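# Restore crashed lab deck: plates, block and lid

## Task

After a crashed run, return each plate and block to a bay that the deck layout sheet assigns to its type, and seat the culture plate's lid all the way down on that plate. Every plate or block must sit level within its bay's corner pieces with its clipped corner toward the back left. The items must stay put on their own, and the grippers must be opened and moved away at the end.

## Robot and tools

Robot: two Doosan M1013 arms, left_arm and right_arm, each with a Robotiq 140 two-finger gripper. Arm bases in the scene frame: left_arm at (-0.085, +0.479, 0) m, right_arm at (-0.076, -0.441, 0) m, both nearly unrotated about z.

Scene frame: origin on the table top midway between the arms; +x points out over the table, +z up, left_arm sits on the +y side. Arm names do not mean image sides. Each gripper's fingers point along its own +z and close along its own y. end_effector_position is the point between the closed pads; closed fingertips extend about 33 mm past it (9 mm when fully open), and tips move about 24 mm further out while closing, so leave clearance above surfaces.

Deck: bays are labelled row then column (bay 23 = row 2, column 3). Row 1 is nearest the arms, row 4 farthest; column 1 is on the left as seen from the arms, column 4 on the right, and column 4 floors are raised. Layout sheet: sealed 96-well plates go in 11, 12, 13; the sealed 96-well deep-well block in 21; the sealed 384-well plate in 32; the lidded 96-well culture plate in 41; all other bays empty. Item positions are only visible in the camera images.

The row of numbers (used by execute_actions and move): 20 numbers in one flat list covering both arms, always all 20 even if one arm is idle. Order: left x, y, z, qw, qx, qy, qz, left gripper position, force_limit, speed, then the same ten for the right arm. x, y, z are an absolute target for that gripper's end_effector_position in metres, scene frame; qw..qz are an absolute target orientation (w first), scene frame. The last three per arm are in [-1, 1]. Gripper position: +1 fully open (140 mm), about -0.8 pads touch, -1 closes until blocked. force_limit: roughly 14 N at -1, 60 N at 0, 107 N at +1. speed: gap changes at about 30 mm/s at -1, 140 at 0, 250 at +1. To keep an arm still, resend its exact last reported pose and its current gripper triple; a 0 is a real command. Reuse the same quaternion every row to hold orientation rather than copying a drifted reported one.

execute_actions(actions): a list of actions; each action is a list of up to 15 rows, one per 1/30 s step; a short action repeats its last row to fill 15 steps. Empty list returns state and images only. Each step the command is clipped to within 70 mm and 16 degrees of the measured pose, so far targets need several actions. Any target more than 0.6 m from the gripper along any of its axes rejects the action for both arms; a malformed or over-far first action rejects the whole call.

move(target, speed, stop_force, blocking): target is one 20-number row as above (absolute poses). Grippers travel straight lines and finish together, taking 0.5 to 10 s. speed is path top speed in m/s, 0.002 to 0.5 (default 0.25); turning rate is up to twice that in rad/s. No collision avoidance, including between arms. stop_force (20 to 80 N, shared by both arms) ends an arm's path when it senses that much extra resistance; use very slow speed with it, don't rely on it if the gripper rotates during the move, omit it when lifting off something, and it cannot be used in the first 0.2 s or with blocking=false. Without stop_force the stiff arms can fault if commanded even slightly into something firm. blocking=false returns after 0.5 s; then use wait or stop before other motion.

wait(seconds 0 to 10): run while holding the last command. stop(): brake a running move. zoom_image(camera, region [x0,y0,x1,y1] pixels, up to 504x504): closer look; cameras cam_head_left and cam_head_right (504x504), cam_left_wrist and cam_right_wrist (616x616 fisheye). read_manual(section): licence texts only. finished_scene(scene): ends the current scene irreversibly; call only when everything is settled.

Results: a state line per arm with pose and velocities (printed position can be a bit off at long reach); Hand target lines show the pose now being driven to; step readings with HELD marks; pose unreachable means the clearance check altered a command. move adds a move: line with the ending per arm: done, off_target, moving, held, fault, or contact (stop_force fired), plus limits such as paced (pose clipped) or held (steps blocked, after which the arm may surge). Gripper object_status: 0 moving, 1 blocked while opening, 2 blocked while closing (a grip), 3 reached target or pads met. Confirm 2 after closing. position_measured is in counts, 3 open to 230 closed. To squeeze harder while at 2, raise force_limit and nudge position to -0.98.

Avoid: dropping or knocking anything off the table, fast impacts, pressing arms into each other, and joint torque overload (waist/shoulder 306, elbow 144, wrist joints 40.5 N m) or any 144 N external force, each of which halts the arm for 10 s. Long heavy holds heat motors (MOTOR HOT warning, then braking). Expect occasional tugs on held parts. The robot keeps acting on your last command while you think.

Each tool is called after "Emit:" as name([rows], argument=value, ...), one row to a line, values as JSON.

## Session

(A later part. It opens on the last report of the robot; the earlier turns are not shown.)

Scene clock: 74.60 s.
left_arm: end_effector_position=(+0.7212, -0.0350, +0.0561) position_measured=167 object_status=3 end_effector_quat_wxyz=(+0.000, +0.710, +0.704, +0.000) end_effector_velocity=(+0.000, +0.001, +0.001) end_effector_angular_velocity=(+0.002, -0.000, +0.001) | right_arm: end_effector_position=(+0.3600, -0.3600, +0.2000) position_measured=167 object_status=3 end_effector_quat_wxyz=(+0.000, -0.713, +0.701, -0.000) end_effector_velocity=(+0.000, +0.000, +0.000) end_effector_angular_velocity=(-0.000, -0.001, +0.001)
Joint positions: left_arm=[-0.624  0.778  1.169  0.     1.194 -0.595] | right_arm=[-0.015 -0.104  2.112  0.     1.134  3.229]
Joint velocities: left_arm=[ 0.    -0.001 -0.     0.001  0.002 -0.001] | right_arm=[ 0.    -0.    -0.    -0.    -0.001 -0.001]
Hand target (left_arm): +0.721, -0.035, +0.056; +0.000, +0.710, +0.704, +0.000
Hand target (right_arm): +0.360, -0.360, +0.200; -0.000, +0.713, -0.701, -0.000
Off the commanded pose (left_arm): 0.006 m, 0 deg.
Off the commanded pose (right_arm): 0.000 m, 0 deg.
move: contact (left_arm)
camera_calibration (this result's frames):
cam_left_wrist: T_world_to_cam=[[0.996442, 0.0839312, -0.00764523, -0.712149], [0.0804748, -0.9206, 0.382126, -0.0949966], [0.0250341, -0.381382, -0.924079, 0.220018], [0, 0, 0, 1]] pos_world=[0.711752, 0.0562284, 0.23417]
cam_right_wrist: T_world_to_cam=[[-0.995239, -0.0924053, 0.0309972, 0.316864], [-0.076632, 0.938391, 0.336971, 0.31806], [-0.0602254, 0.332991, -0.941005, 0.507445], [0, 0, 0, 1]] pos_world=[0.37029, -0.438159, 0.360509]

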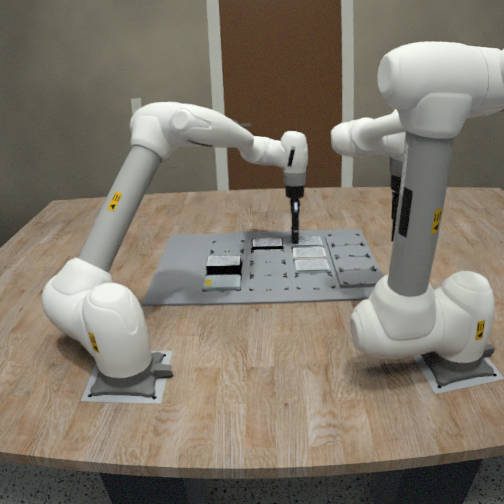

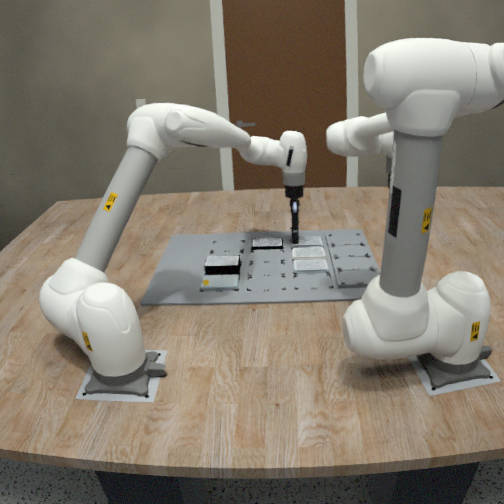

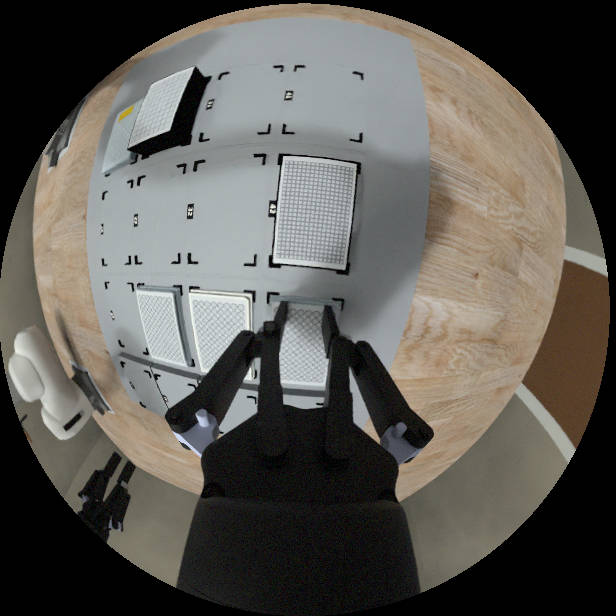

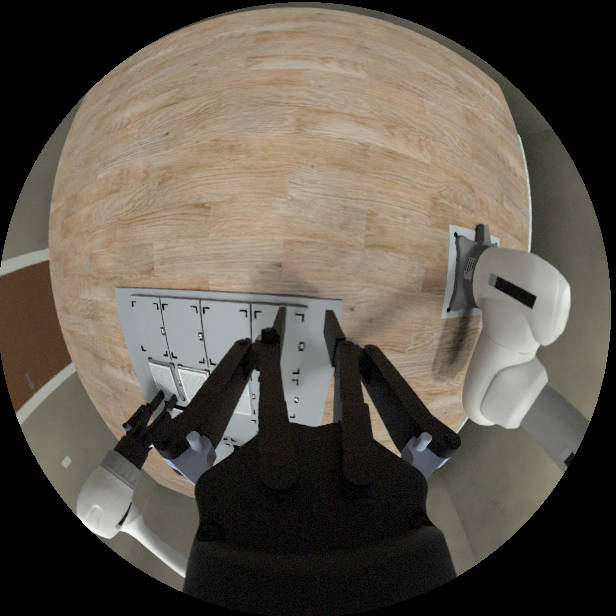

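Flat. Now check the lid at its -y end on the way back.

Emit:
move(target=[0.7211,-0.035,0.10,0,0.7102,0.7040,0,-0.3,0,0,0.36,-0.36,0.20,0,0.7133,-0.7009,0,-0.3,0,0], speed=0.1)

Emit:
move(target=[0.401,0.195,0.10,0,0.7102,0.7040,0,-0.3,0,0,0.36,-0.36,0.20,0,0.7133,-0.7009,0,-0.3,0,0], speed=0.25)

Emit:
move(target=[0.401,0.195,0.064,0,0.7102,0.7040,0,-0.3,0,0,0.36,-0.36,0.20,0,0.7133,-0.7009,0,-0.3,0,0], speed=0.06)

Emit:
move(target=[0.401,0.195,0.050,0,0.7102,0.7040,0,-0.3,0,0,0.36,-0.36,0.20,0,0.7133,-0.7009,0,-0.3,0,0], speed=0.006, stop_force=20)

Emit:
move(target=[0.401,0.205,0.064,0,0.7102,0.7040,0,-0.3,0,0,0.36,-0.36,0.20,0,0.7133,-0.7009,0,-0.3,0,0], speed=0.05)

Emit:
move(target=[0.401,0.29,0.063,0,0.7102,0.7040,0,-0.3,0,0,0.36,-0.36,0.20,0,0.7133,-0.7009,0,-0.3,0,0], speed=0.1)

Emit:
move(target=[0.401,0.29,0.050,0,0.7102,0.7040,0,-0.3,0,0,0.36,-0.36,0.20,0,0.7133,-0.7009,0,-0.3,0,0], speed=0.006, stop_force=20)

Emit:
move(target=[0.36,0.36,0.16,0,0.7102,0.7040,0,-0.3,0,0,0.36,-0.36,0.20,0,0.7133,-0.7009,0,-0.3,0,0], speed=0.15)

Emit:
zoom_image(camera="cam_head_left", region=[140,215,400,315])

Scene clock: 76.00 s.
left_arm: end_effector_position=(+0.7211, -0.0350, +0.1001) position_measured=167 object_status=3 end_effector_quat_wxyz=(+0.000, +0.710, +0.704, +0.000) end_effector_velocity=(-0.000, +0.000, -0.000) end_effector_angular_velocity=(+0.000, +0.000, +0.000) | right_arm: end_effector_position=(+0.3600, -0.3600, +0.2000) position_measured=167 object_status=3 end_effector_quat_wxyz=(+0.000, -0.713, +0.701, -0.000) end_effector_velocity=(+0.000, +0.000, -0.000) end_effector_angular_velocity=(-0.000, -0.001, +0.001)
Joint positions: left_arm=[-0.625  0.752  1.133  0.     1.256 -0.595] | right_arm=[-0.015 -0.104  2.112  0.     1.134  3.229]
Joint velocities: left_arm=[ 0.    -0.     0.001 -0.    -0.001 -0.   ] | right_arm=[ 0.001  0.    -0.    -0.    -0.     0.   ]
Hand target (left_arm): +0.721, -0.035, +0.100; +0.000, +0.710, +0.704, -0.000
Hand target (right_arm): +0.360, -0.360, +0.200; -0.000, +0.713, -0.701, -0.000
Off the commanded pose (left_arm): 0.000 m, 0 deg.
Off the commanded pose (right_arm): 0.000 m, 0 deg.
move: done
camera_calibration (this result's frames):
cam_left_wrist: T_world_to_cam=[[0.996451, 0.0838215, -0.00768608, -0.711713], [0.0803899, -0.92062, 0.382095, -0.111802], [0.0249518, -0.381357, -0.924091, 0.260742], [0, 0, 0, 1]] pos_world=[0.711669, 0.0561656, 0.278198]
cam_right_wrist: T_world_to_cam=[[-0.995239, -0.0924053, 0.0309972, 0.316864], [-0.076632, 0.938391, 0.336971, 0.31806], [-0.0602254, 0.332991, -0.941005, 0.507445], [0, 0, 0, 1]] pos_world=[0.37029, -0.438159, 0.360509]

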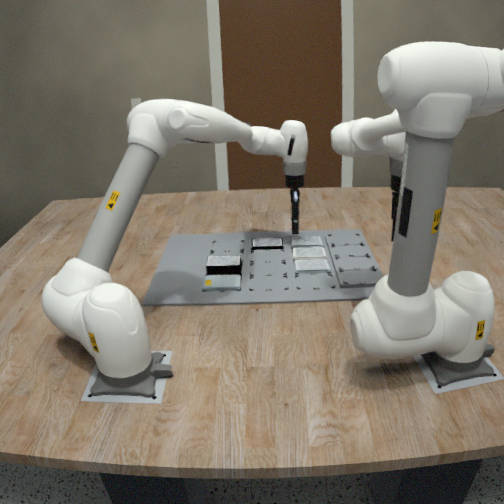

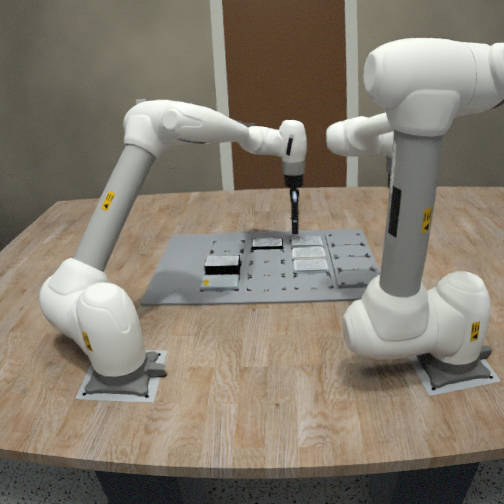

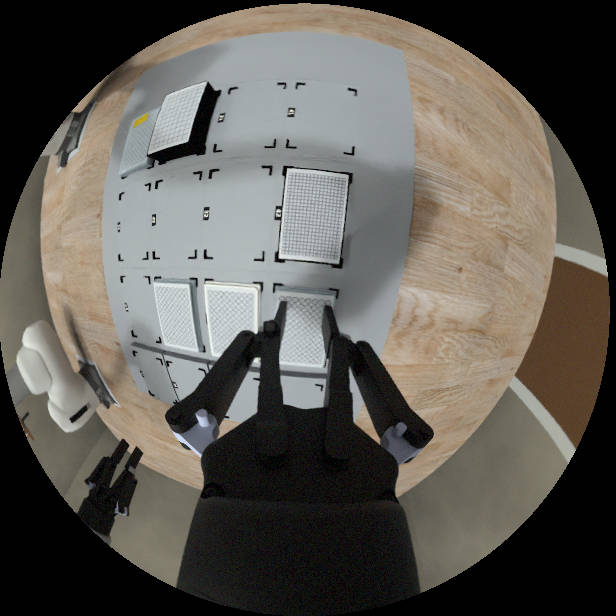

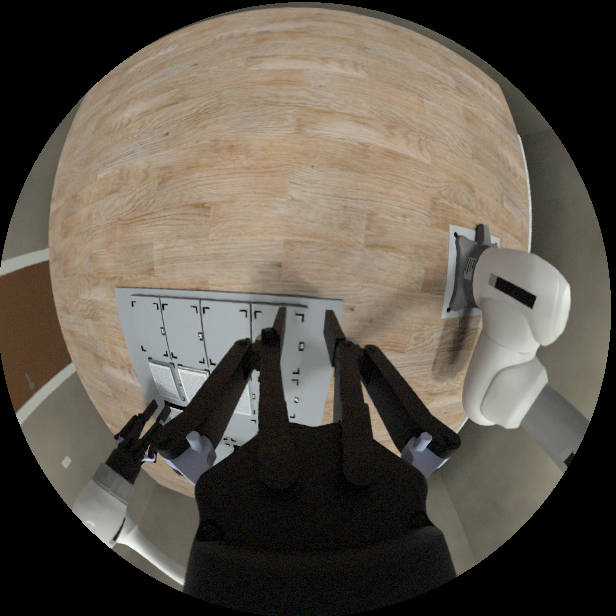

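Scene clock: 77.97 s.
left_arm: end_effector_position=(+0.4014, +0.1953, +0.1005) position_measured=167 object_status=3 end_effector_quat_wxyz=(+0.000, +0.710, +0.704, +0.000) end_effector_velocity=(-0.000, -0.000, -0.000) end_effector_angular_velocity=(-0.001, +0.001, -0.000) | right_arm: end_effector_position=(+0.3600, -0.3600, +0.2000) position_measured=167 object_status=3 end_effector_quat_wxyz=(+0.000, -0.713, +0.701, -0.000) end_effector_velocity=(-0.000, +0.000, -0.000) end_effector_angular_velocity=(-0.000, +0.000, -0.000)
Joint positions: left_arm=[-0.61   0.179  2.023  0.     0.94  -0.581] | right_arm=[-0.015 -0.104  2.112  0.     1.134  3.229]
Joint velocities: left_arm=[-0.     0.     0.    -0.002 -0.     0.001] | right_arm=[ 0.  0. -0.  0.  0.  0.]
Hand target (left_arm): +0.401, +0.195, +0.101; -0.000, +0.710, +0.704, +0.000
Hand target (right_arm): +0.360, -0.360, +0.200; -0.000, +0.713, -0.701, -0.000
Off the commanded pose (left_arm): 0.001 m, 0 deg.
Off the commanded pose (right_arm): 0.000 m, 0 deg.
move: done
camera_calibration (this result's frames):
cam_left_wrist: T_world_to_cam=[[0.996424, 0.0841464, -0.00768064, -0.412517], [0.0806923, -0.92066, 0.381933, 0.125712], [0.0250671, -0.381187, -0.924158, 0.356838], [0, 0, 0, 1]] pos_world=[0.391953, 0.286472, 0.278593]
cam_right_wrist: T_world_to_cam=[[-0.995239, -0.0924054, 0.0309974, 0.316864], [-0.0766321, 0.938391, 0.336971, 0.31806], [-0.0602255, 0.332991, -0.941005, 0.507445], [0, 0, 0, 1]] pos_world=[0.37029, -0.438159, 0.360509]

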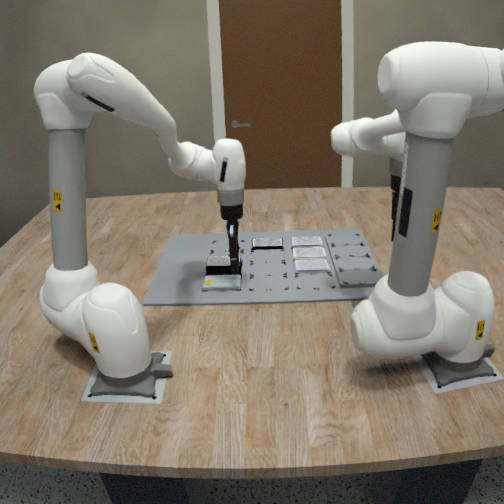

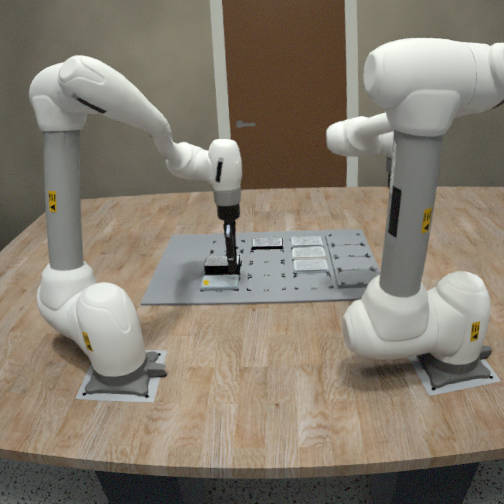

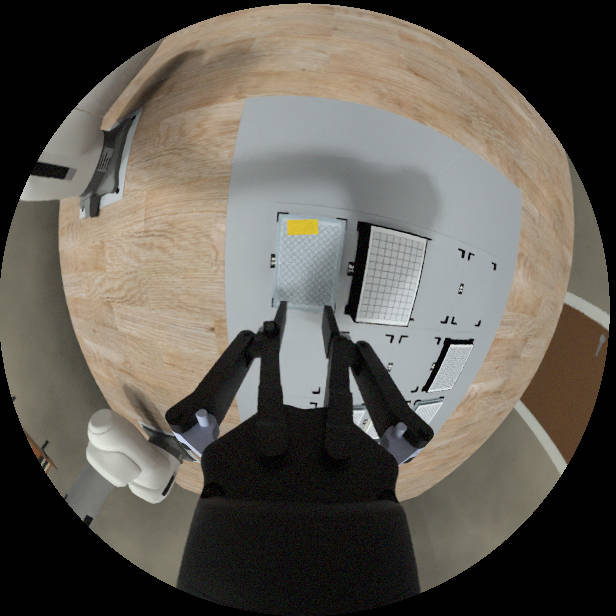

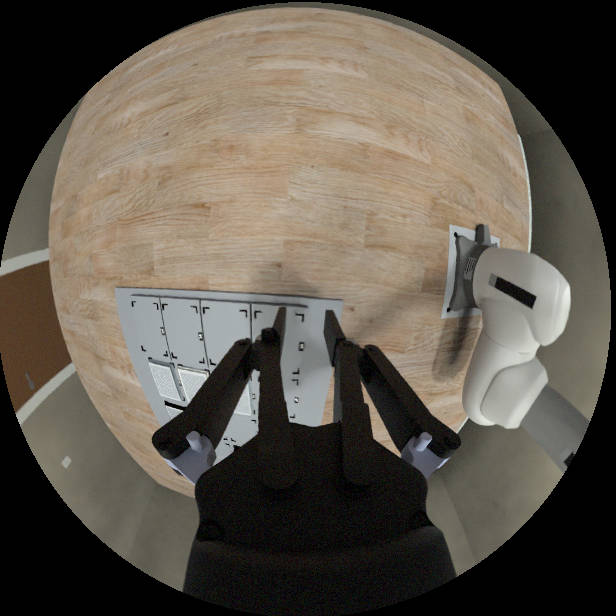

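Scene clock: 78.83 s.
left_arm: end_effector_position=(+0.4010, +0.1951, +0.0640) position_measured=167 object_status=3 end_effector_quat_wxyz=(-0.000, +0.710, +0.704, +0.000) end_effector_velocity=(+0.000, +0.000, +0.000) end_effector_angular_velocity=(+0.000, -0.001, +0.001) | right_arm: end_effector_position=(+0.3600, -0.3600, +0.2000) position_measured=167 object_status=3 end_effector_quat_wxyz=(+0.000, -0.713, +0.701, -0.000) end_effector_velocity=(-0.000, +0.000, -0.000) end_effector_angular_velocity=(-0.000, +0.000, +0.001)
Joint positions: left_arm=[-0.611  0.219  2.054  0.     0.868 -0.582] | right_arm=[-0.015 -0.104  2.112  0.     1.134  3.229]
Joint velocities: left_arm=[ 0.    -0.001  0.     0.001 -0.    -0.001] | right_arm=[ 0.001  0.    -0.    -0.     0.    -0.   ]
Hand target (left_arm): +0.401, +0.195, +0.064; -0.000, +0.710, +0.704, +0.000
Hand target (right_arm): +0.360, -0.360, +0.200; -0.000, +0.713, -0.701, -0.000
Off the commanded pose (left_arm): 0.000 m, 0 deg.
Off the commanded pose (right_arm): 0.000 m, 0 deg.
move: done
camera_calibration (this result's frames):
cam_left_wrist: T_world_to_cam=[[0.996451, 0.0838168, -0.00773502, -0.412278], [0.0804096, -0.920702, 0.381893, 0.139603], [0.0248874, -0.381159, -0.924174, 0.323032], [0, 0, 0, 1]] pos_world=[0.39155, 0.286215, 0.242035]
cam_right_wrist: T_world_to_cam=[[-0.995239, -0.0924053, 0.0309972, 0.316864], [-0.0766321, 0.938391, 0.336971, 0.31806], [-0.0602254, 0.332991, -0.941005, 0.507445], [0, 0, 0, 1]] pos_world=[0.37029, -0.438159, 0.360509]

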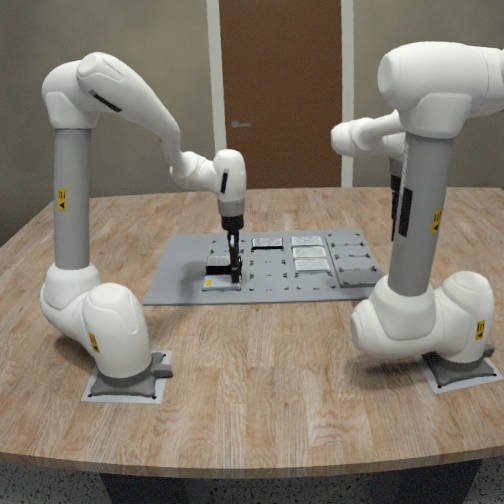

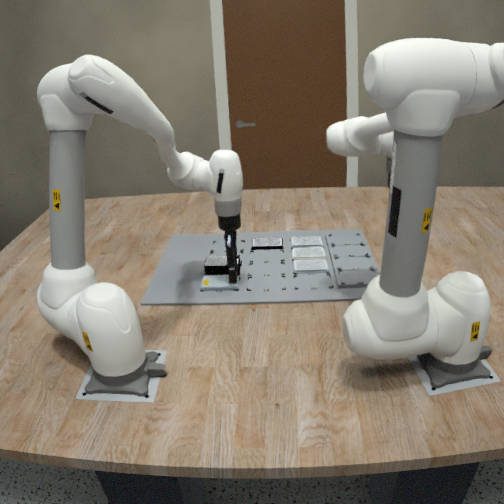

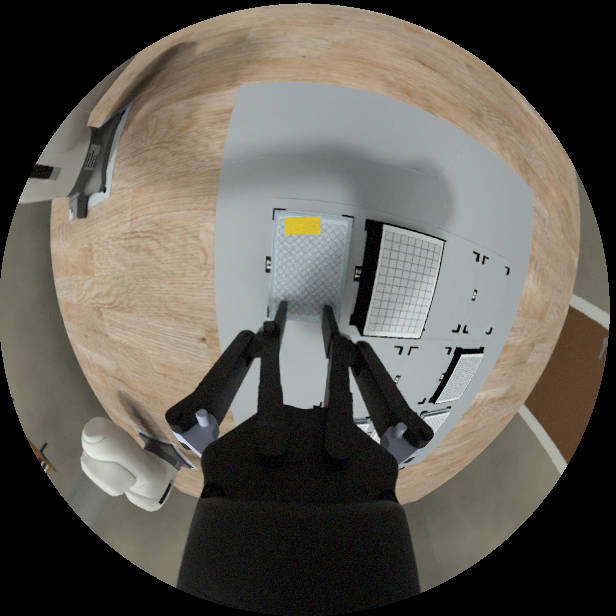

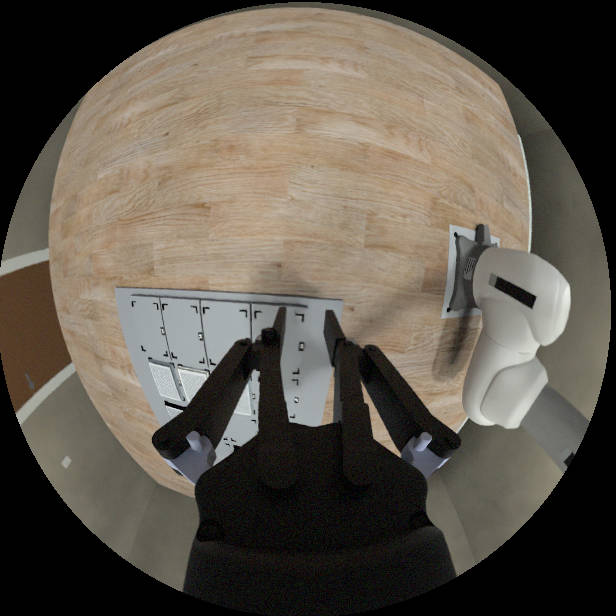

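Scene clock: 80.13 s.
left_arm: end_effector_position=(+0.4010, +0.1950, +0.0580) position_measured=167 object_status=3 end_effector_quat_wxyz=(-0.000, +0.710, +0.704, +0.000) end_effector_velocity=(+0.000, -0.000, +0.000) end_effector_angular_velocity=(+0.001, +0.000, -0.000) | right_arm: end_effector_position=(+0.3600, -0.3600, +0.2000) position_measured=167 object_status=3 end_effector_quat_wxyz=(+0.000, -0.713, +0.701, -0.000) end_effector_velocity=(+0.000, -0.000, +0.000) end_effector_angular_velocity=(-0.000, -0.000, +0.000)
Joint positions: left_arm=[-0.611  0.226  2.059  0.     0.857 -0.582] | right_arm=[-0.015 -0.104  2.112  0.     1.134  3.229]
Joint velocities: left_arm=[ 0.     0.001 -0.001  0.001  0.001 -0.   ] | right_arm=[-0.    -0.    -0.    -0.001 -0.    -0.   ]
Hand target (left_arm): +0.401, +0.195, +0.058; +0.000, +0.710, +0.704, +0.000
Hand target (right_arm): +0.360, -0.360, +0.200; -0.000, +0.713, -0.701, -0.000
Off the commanded pose (left_arm): 0.008 m, 0 deg.
Off the commanded pose (right_arm): 0.000 m, 0 deg.
move: contact (left_arm)
camera_calibration (this result's frames):
cam_left_wrist: T_world_to_cam=[[0.996445, 0.0838796, -0.00781625, -0.412312], [0.0804978, -0.920681, 0.381924, 0.141824], [0.0248393, -0.381195, -0.924161, 0.317525], [0, 0, 0, 1]] pos_world=[0.391543, 0.286198, 0.236056]
cam_right_wrist: T_world_to_cam=[[-0.995239, -0.0924052, 0.0309973, 0.316864], [-0.0766319, 0.938391, 0.336971, 0.31806], [-0.0602255, 0.332991, -0.941005, 0.507445], [0, 0, 0, 1]] pos_world=[0.37029, -0.438159, 0.360509]

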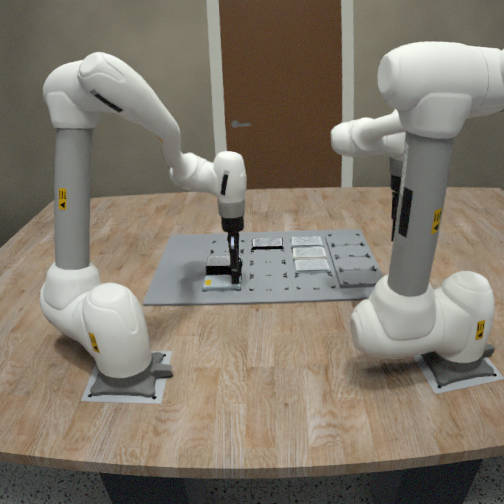

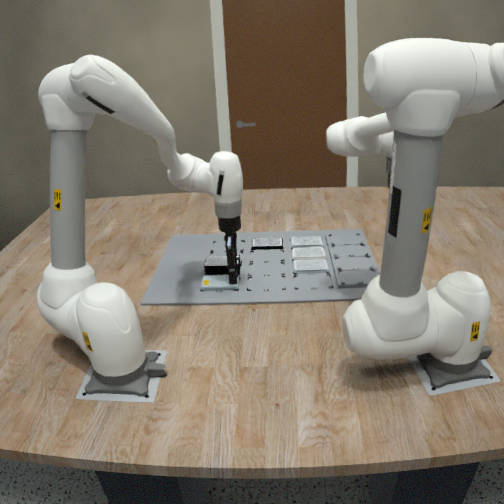

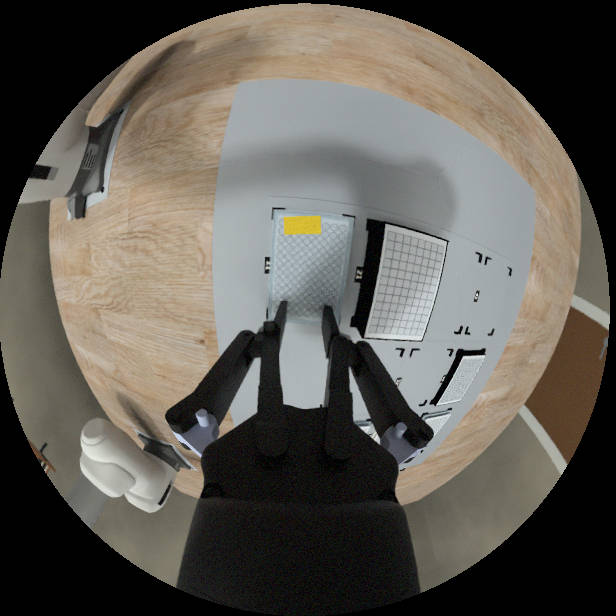

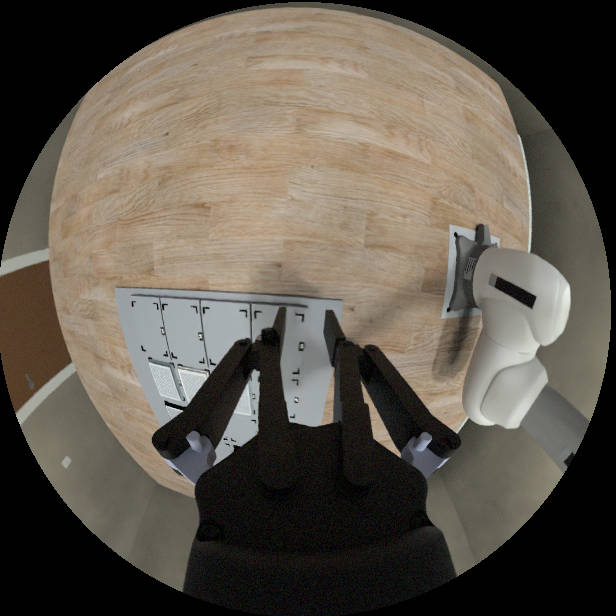

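Scene clock: 80.83 s.
left_arm: end_effector_position=(+0.4010, +0.2050, +0.0640) position_measured=167 object_status=3 end_effector_quat_wxyz=(-0.000, +0.710, +0.704, -0.000) end_effector_velocity=(-0.000, -0.000, -0.000) end_effector_angular_velocity=(-0.001, +0.001, +0.001) | right_arm: end_effector_position=(+0.3600, -0.3600, +0.2000) position_measured=167 object_status=3 end_effector_quat_wxyz=(+0.000, -0.713, +0.701, -0.000) end_effector_velocity=(-0.000, -0.000, -0.000) end_effector_angular_velocity=(+0.000, +0.000, +0.000)
Joint positions: left_arm=[-0.596  0.212  2.063 -0.     0.866 -0.567] | right_arm=[-0.015 -0.104  2.112  0.     1.134  3.229]
Joint velocities: left_arm=[ 0.     0.     0.    -0.002 -0.001  0.   ] | right_arm=[-0.     0.    -0.     0.     0.    -0.001]
Hand target (left_arm): +0.401, +0.205, +0.064; +0.000, +0.710, +0.704, -0.000
Hand target (right_arm): +0.360, -0.360, +0.200; -0.000, +0.713, -0.701, -0.000
Off the commanded pose (left_arm): 0.000 m, 0 deg.
Off the commanded pose (right_arm): 0.000 m, 0 deg.
move: done
camera_calibration (this result's frames):
cam_left_wrist: T_world_to_cam=[[0.996449, 0.0838308, -0.007801, -0.413132], [0.0804445, -0.92065, 0.382012, 0.148699], [0.0248424, -0.381283, -0.924125, 0.326891], [0, 0, 0, 1]] pos_world=[0.391583, 0.296171, 0.24206]
cam_right_wrist: T_world_to_cam=[[-0.995239, -0.0924053, 0.0309972, 0.316864], [-0.076632, 0.938391, 0.336971, 0.31806], [-0.0602254, 0.332991, -0.941005, 0.507445], [0, 0, 0, 1]] pos_world=[0.37029, -0.438159, 0.360509]

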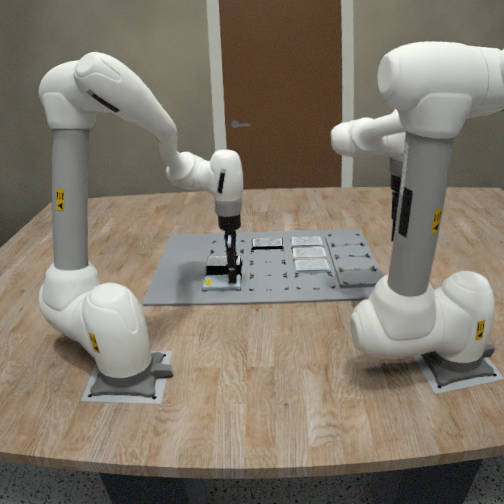

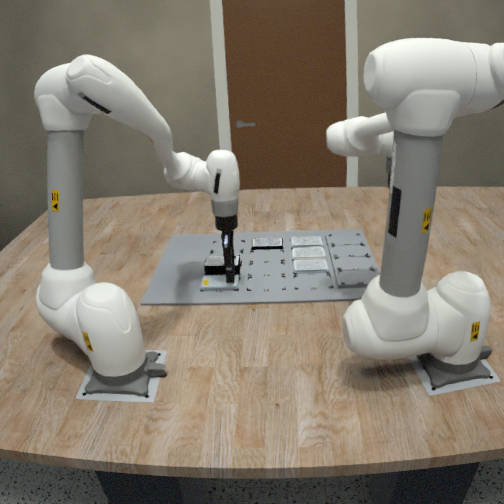

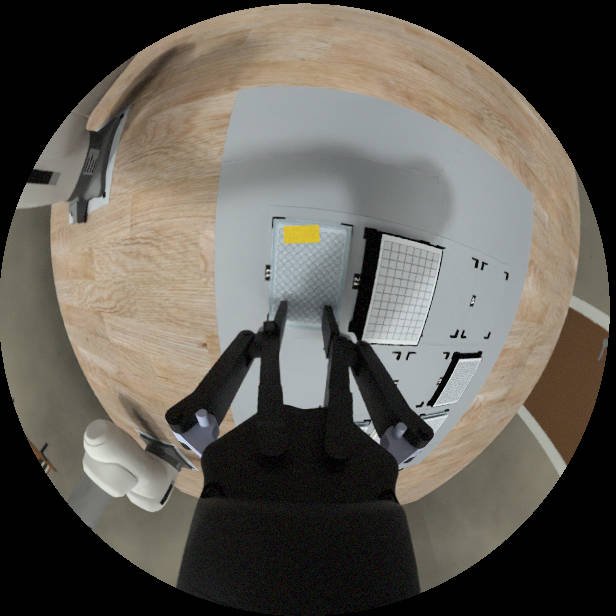

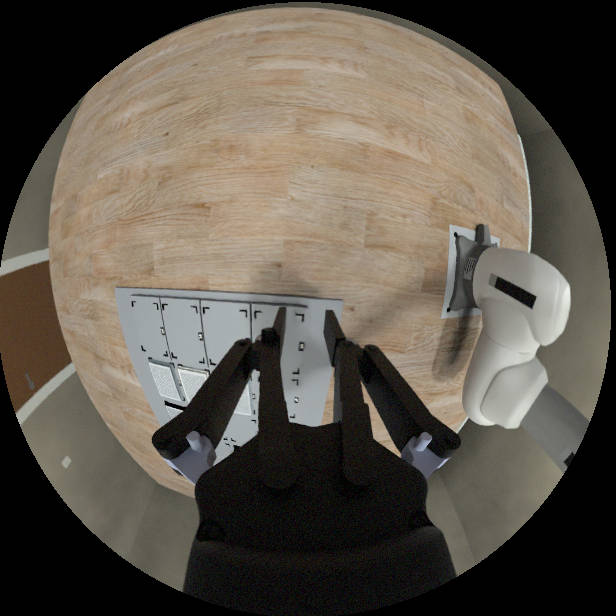

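Scene clock: 81.97 s.
left_arm: end_effector_position=(+0.4012, +0.2901, +0.0631) position_measured=167 object_status=3 end_effector_quat_wxyz=(+0.000, +0.710, +0.704, +0.000) end_effector_velocity=(-0.001, -0.000, -0.001) end_effector_angular_velocity=(-0.000, +0.002, +0.001) | right_arm: end_effector_position=(+0.3600, -0.3600, +0.2000) position_measured=167 object_status=3 end_effector_quat_wxyz=(+0.000, -0.713, +0.701, -0.000) end_effector_velocity=(+0.000, -0.000, +0.000) end_effector_angular_velocity=(-0.000, -0.001, +0.001)
Joint positions: left_arm=[-0.458  0.162  2.129  0.     0.85  -0.428] | right_arm=[-0.015 -0.104  2.112  0.     1.134  3.229]
Joint velocities: left_arm=[ 0.     0.001  0.001 -0.001  0.    -0.   ] | right_arm=[ 0.    -0.    -0.    -0.    -0.001 -0.   ]
Hand target (left_arm): +0.401, +0.290, +0.063; +0.000, +0.710, +0.704, +0.000
Hand target (right_arm): +0.360, -0.360, +0.200; -0.000, +0.713, -0.701, -0.000
Off the commanded pose (left_arm): 0.000 m, 0 deg.
Off the commanded pose (right_arm): 0.000 m, 0 deg.
move: done
camera_calibration (this result's frames):
cam_left_wrist: T_world_to_cam=[[0.996461, 0.0837138, -0.00757609, -0.420455], [0.0802525, -0.920695, 0.381944, 0.227502], [0.0249987, -0.3812, -0.924155, 0.358405], [0, 0, 0, 1]] pos_world=[0.39175, 0.381281, 0.241144]
cam_right_wrist: T_world_to_cam=[[-0.995239, -0.0924054, 0.0309971, 0.316864], [-0.0766321, 0.938391, 0.336971, 0.31806], [-0.0602253, 0.332991, -0.941005, 0.507445], [0, 0, 0, 1]] pos_world=[0.37029, -0.438159, 0.360509]

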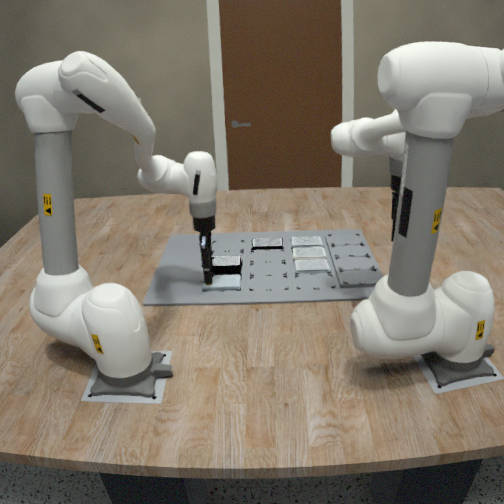

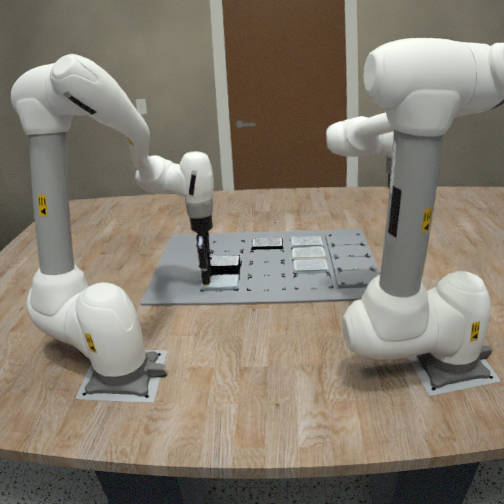

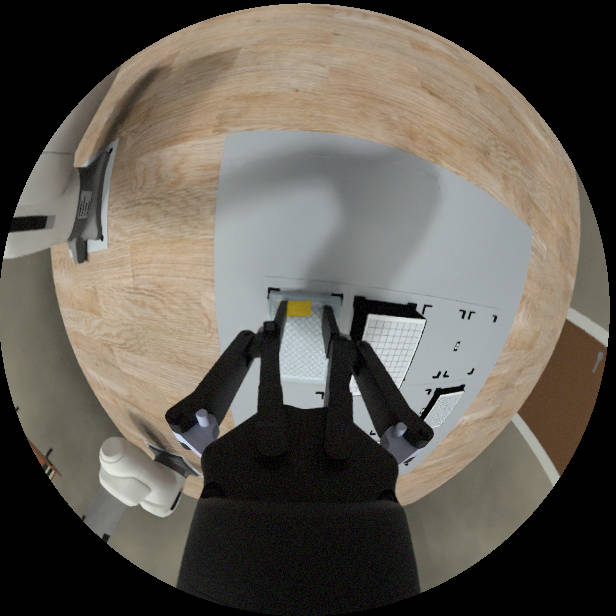

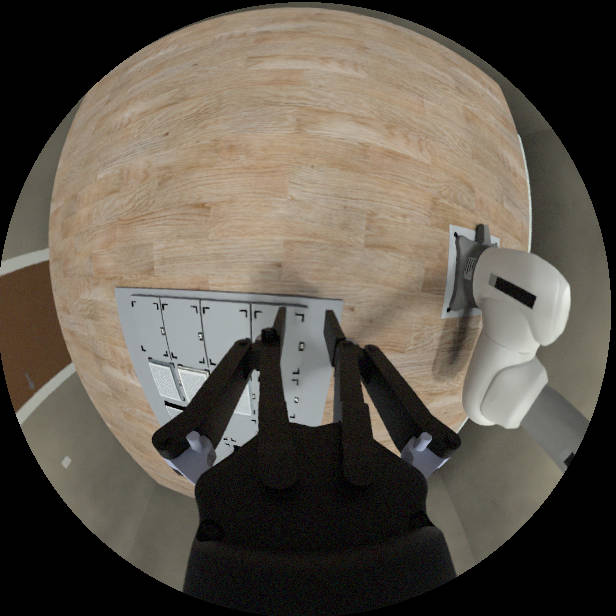

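Scene clock: 83.13 s.
left_arm: end_effector_position=(+0.4011, +0.2901, +0.0580) position_measured=167 object_status=3 end_effector_quat_wxyz=(-0.000, +0.710, +0.704, +0.000) end_effector_velocity=(+0.000, -0.000, +0.001) end_effector_angular_velocity=(-0.001, +0.000, +0.001) | right_arm: end_effector_position=(+0.3600, -0.3600, +0.2000) position_measured=167 object_status=3 end_effector_quat_wxyz=(+0.000, -0.713, +0.701, -0.000) end_effector_velocity=(-0.000, +0.000, -0.000) end_effector_angular_velocity=(+0.000, +0.001, -0.000)
Joint positions: left_arm=[-0.458  0.168  2.134  0.     0.84  -0.428] | right_arm=[-0.015 -0.104  2.112  0.     1.134  3.229]
Joint velocities: left_arm=[ 0.    -0.    -0.002 -0.001  0.002 -0.   ] | right_arm=[0.    0.    0.    0.    0.001 0.   ]
Hand target (left_arm): +0.401, +0.290, +0.058; +0.000, +0.710, +0.704, +0.000
Hand target (right_arm): +0.360, -0.360, +0.200; -0.000, +0.713, -0.701, -0.000
Off the commanded pose (left_arm): 0.008 m, 0 deg.
Off the commanded pose (right_arm): 0.000 m, 0 deg.
move: contact (left_arm)
camera_calibration (this result's frames):
cam_left_wrist: T_world_to_cam=[[0.996461, 0.0837058, -0.00768597, -0.420406], [0.0802873, -0.920696, 0.381933, 0.229447], [0.0248936, -0.381199, -0.924158, 0.353718], [0, 0, 0, 1]] pos_world=[0.391691, 0.381278, 0.236026]
cam_right_wrist: T_world_to_cam=[[-0.995239, -0.0924052, 0.0309973, 0.316864], [-0.0766319, 0.938391, 0.336971, 0.31806], [-0.0602254, 0.332991, -0.941005, 0.507445], [0, 0, 0, 1]] pos_world=[0.37029, -0.438159, 0.360509]

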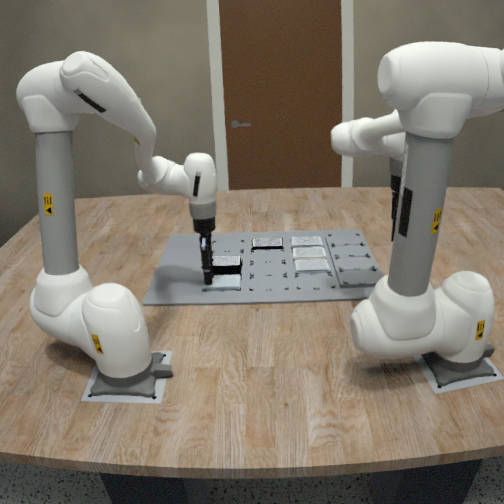

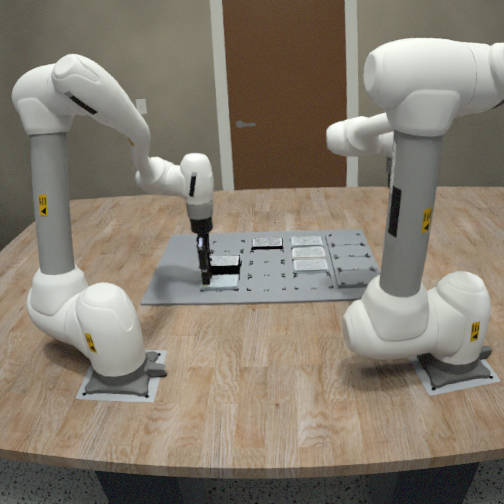

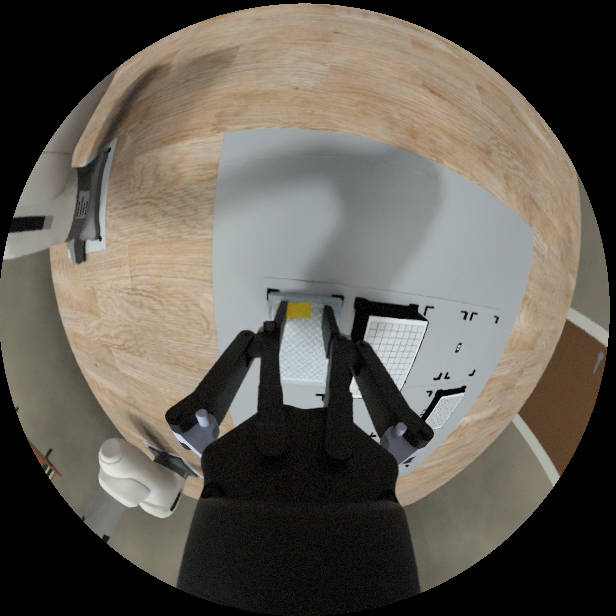

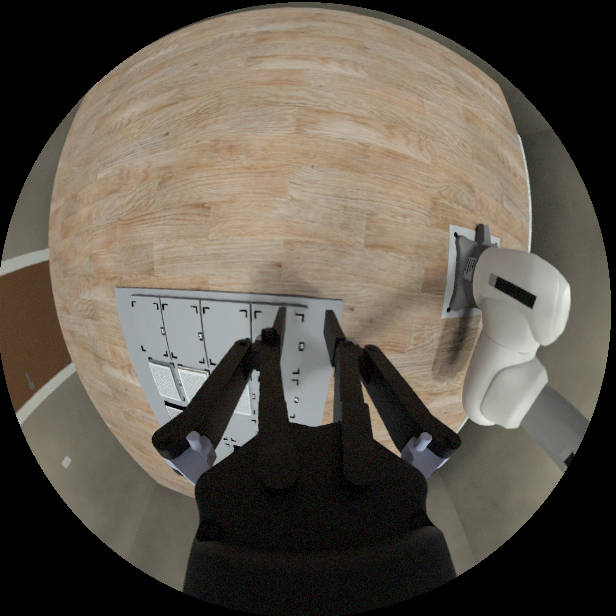

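Scene clock: 84.33 s.
left_arm: end_effector_position=(+0.3602, +0.3600, +0.1602) position_measured=167 object_status=3 end_effector_quat_wxyz=(+0.000, +0.710, +0.704, -0.000) end_effector_velocity=(+0.000, +0.000, +0.001) end_effector_angular_velocity=(+0.000, -0.001, -0.000) | right_arm: end_effector_position=(+0.3600, -0.3600, +0.2000) position_measured=167 object_status=3 end_effector_quat_wxyz=(+0.000, -0.713, +0.701, -0.000) end_effector_velocity=(+0.000, -0.000, +0.000) end_effector_angular_velocity=(+0.001, -0.001, -0.001)
Joint positions: left_arm=[-0.357 -0.041  2.135 -0.     1.048 -0.327] | right_arm=[-0.015 -0.104  2.112  0.     1.134  3.229]
Joint velocities: left_arm=[ 0.    -0.001 -0.     0.001  0.    -0.   ] | right_arm=[-0.    -0.    -0.     0.001 -0.001  0.   ]
Hand target (left_arm): +0.360, +0.360, +0.160; +0.000, +0.710, +0.704, -0.000
Hand target (right_arm): +0.360, -0.360, +0.200; -0.000, +0.713, -0.701, -0.000
Off the commanded pose (left_arm): 0.000 m, 0 deg.
Off the commanded pose (right_arm): 0.000 m, 0 deg.
move: done
camera_calibration (this result's frames):
cam_left_wrist: T_world_to_cam=[[0.99646, 0.0837055, -0.00775056, -0.384643], [0.0803056, -0.920602, 0.382156, 0.258001], [0.0248534, -0.381426, -0.924065, 0.475932], [0, 0, 0, 1]] pos_world=[0.350734, 0.451246, 0.338215]
cam_right_wrist: T_world_to_cam=[[-0.995239, -0.0924052, 0.0309971, 0.316864], [-0.076632, 0.938391, 0.336971, 0.31806], [-0.0602253, 0.332991, -0.941005, 0.507445], [0, 0, 0, 1]] pos_world=[0.37029, -0.438159, 0.360509]

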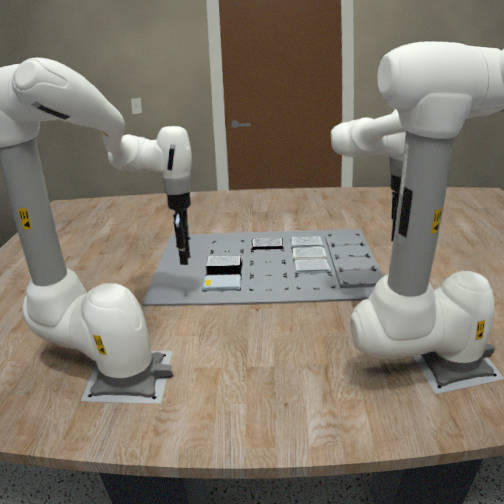

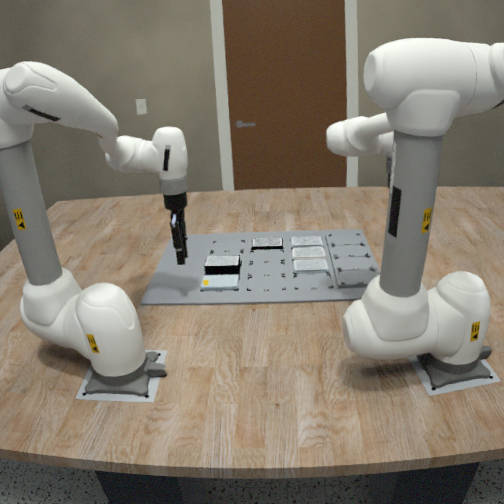

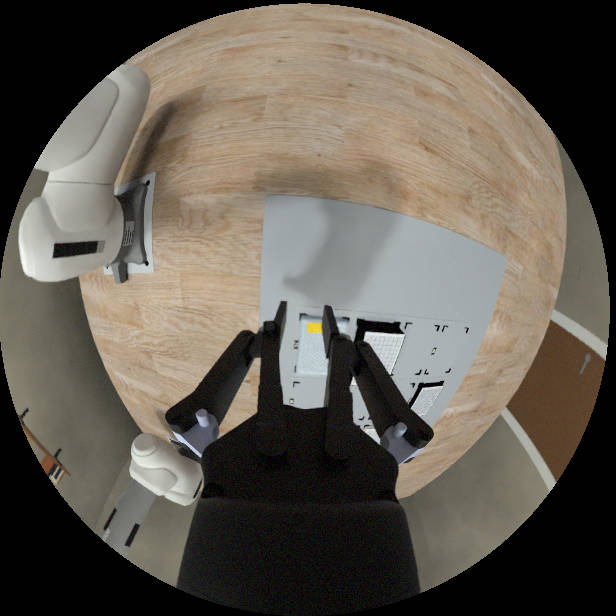

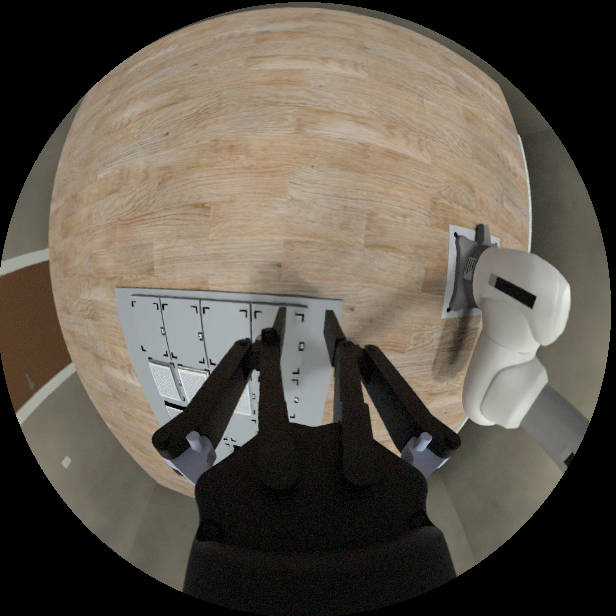

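Region (140, 215, 400, 315) of cam_head_left's 504x504 image, scaled by 1.938, with more detail than that image has; it fills the top 194 rows of this view, and the rest is white.

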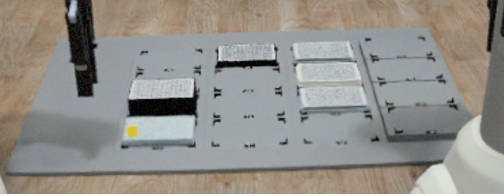

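Emit:
finished_scene(scene=2)

The scene is finished: the task was done.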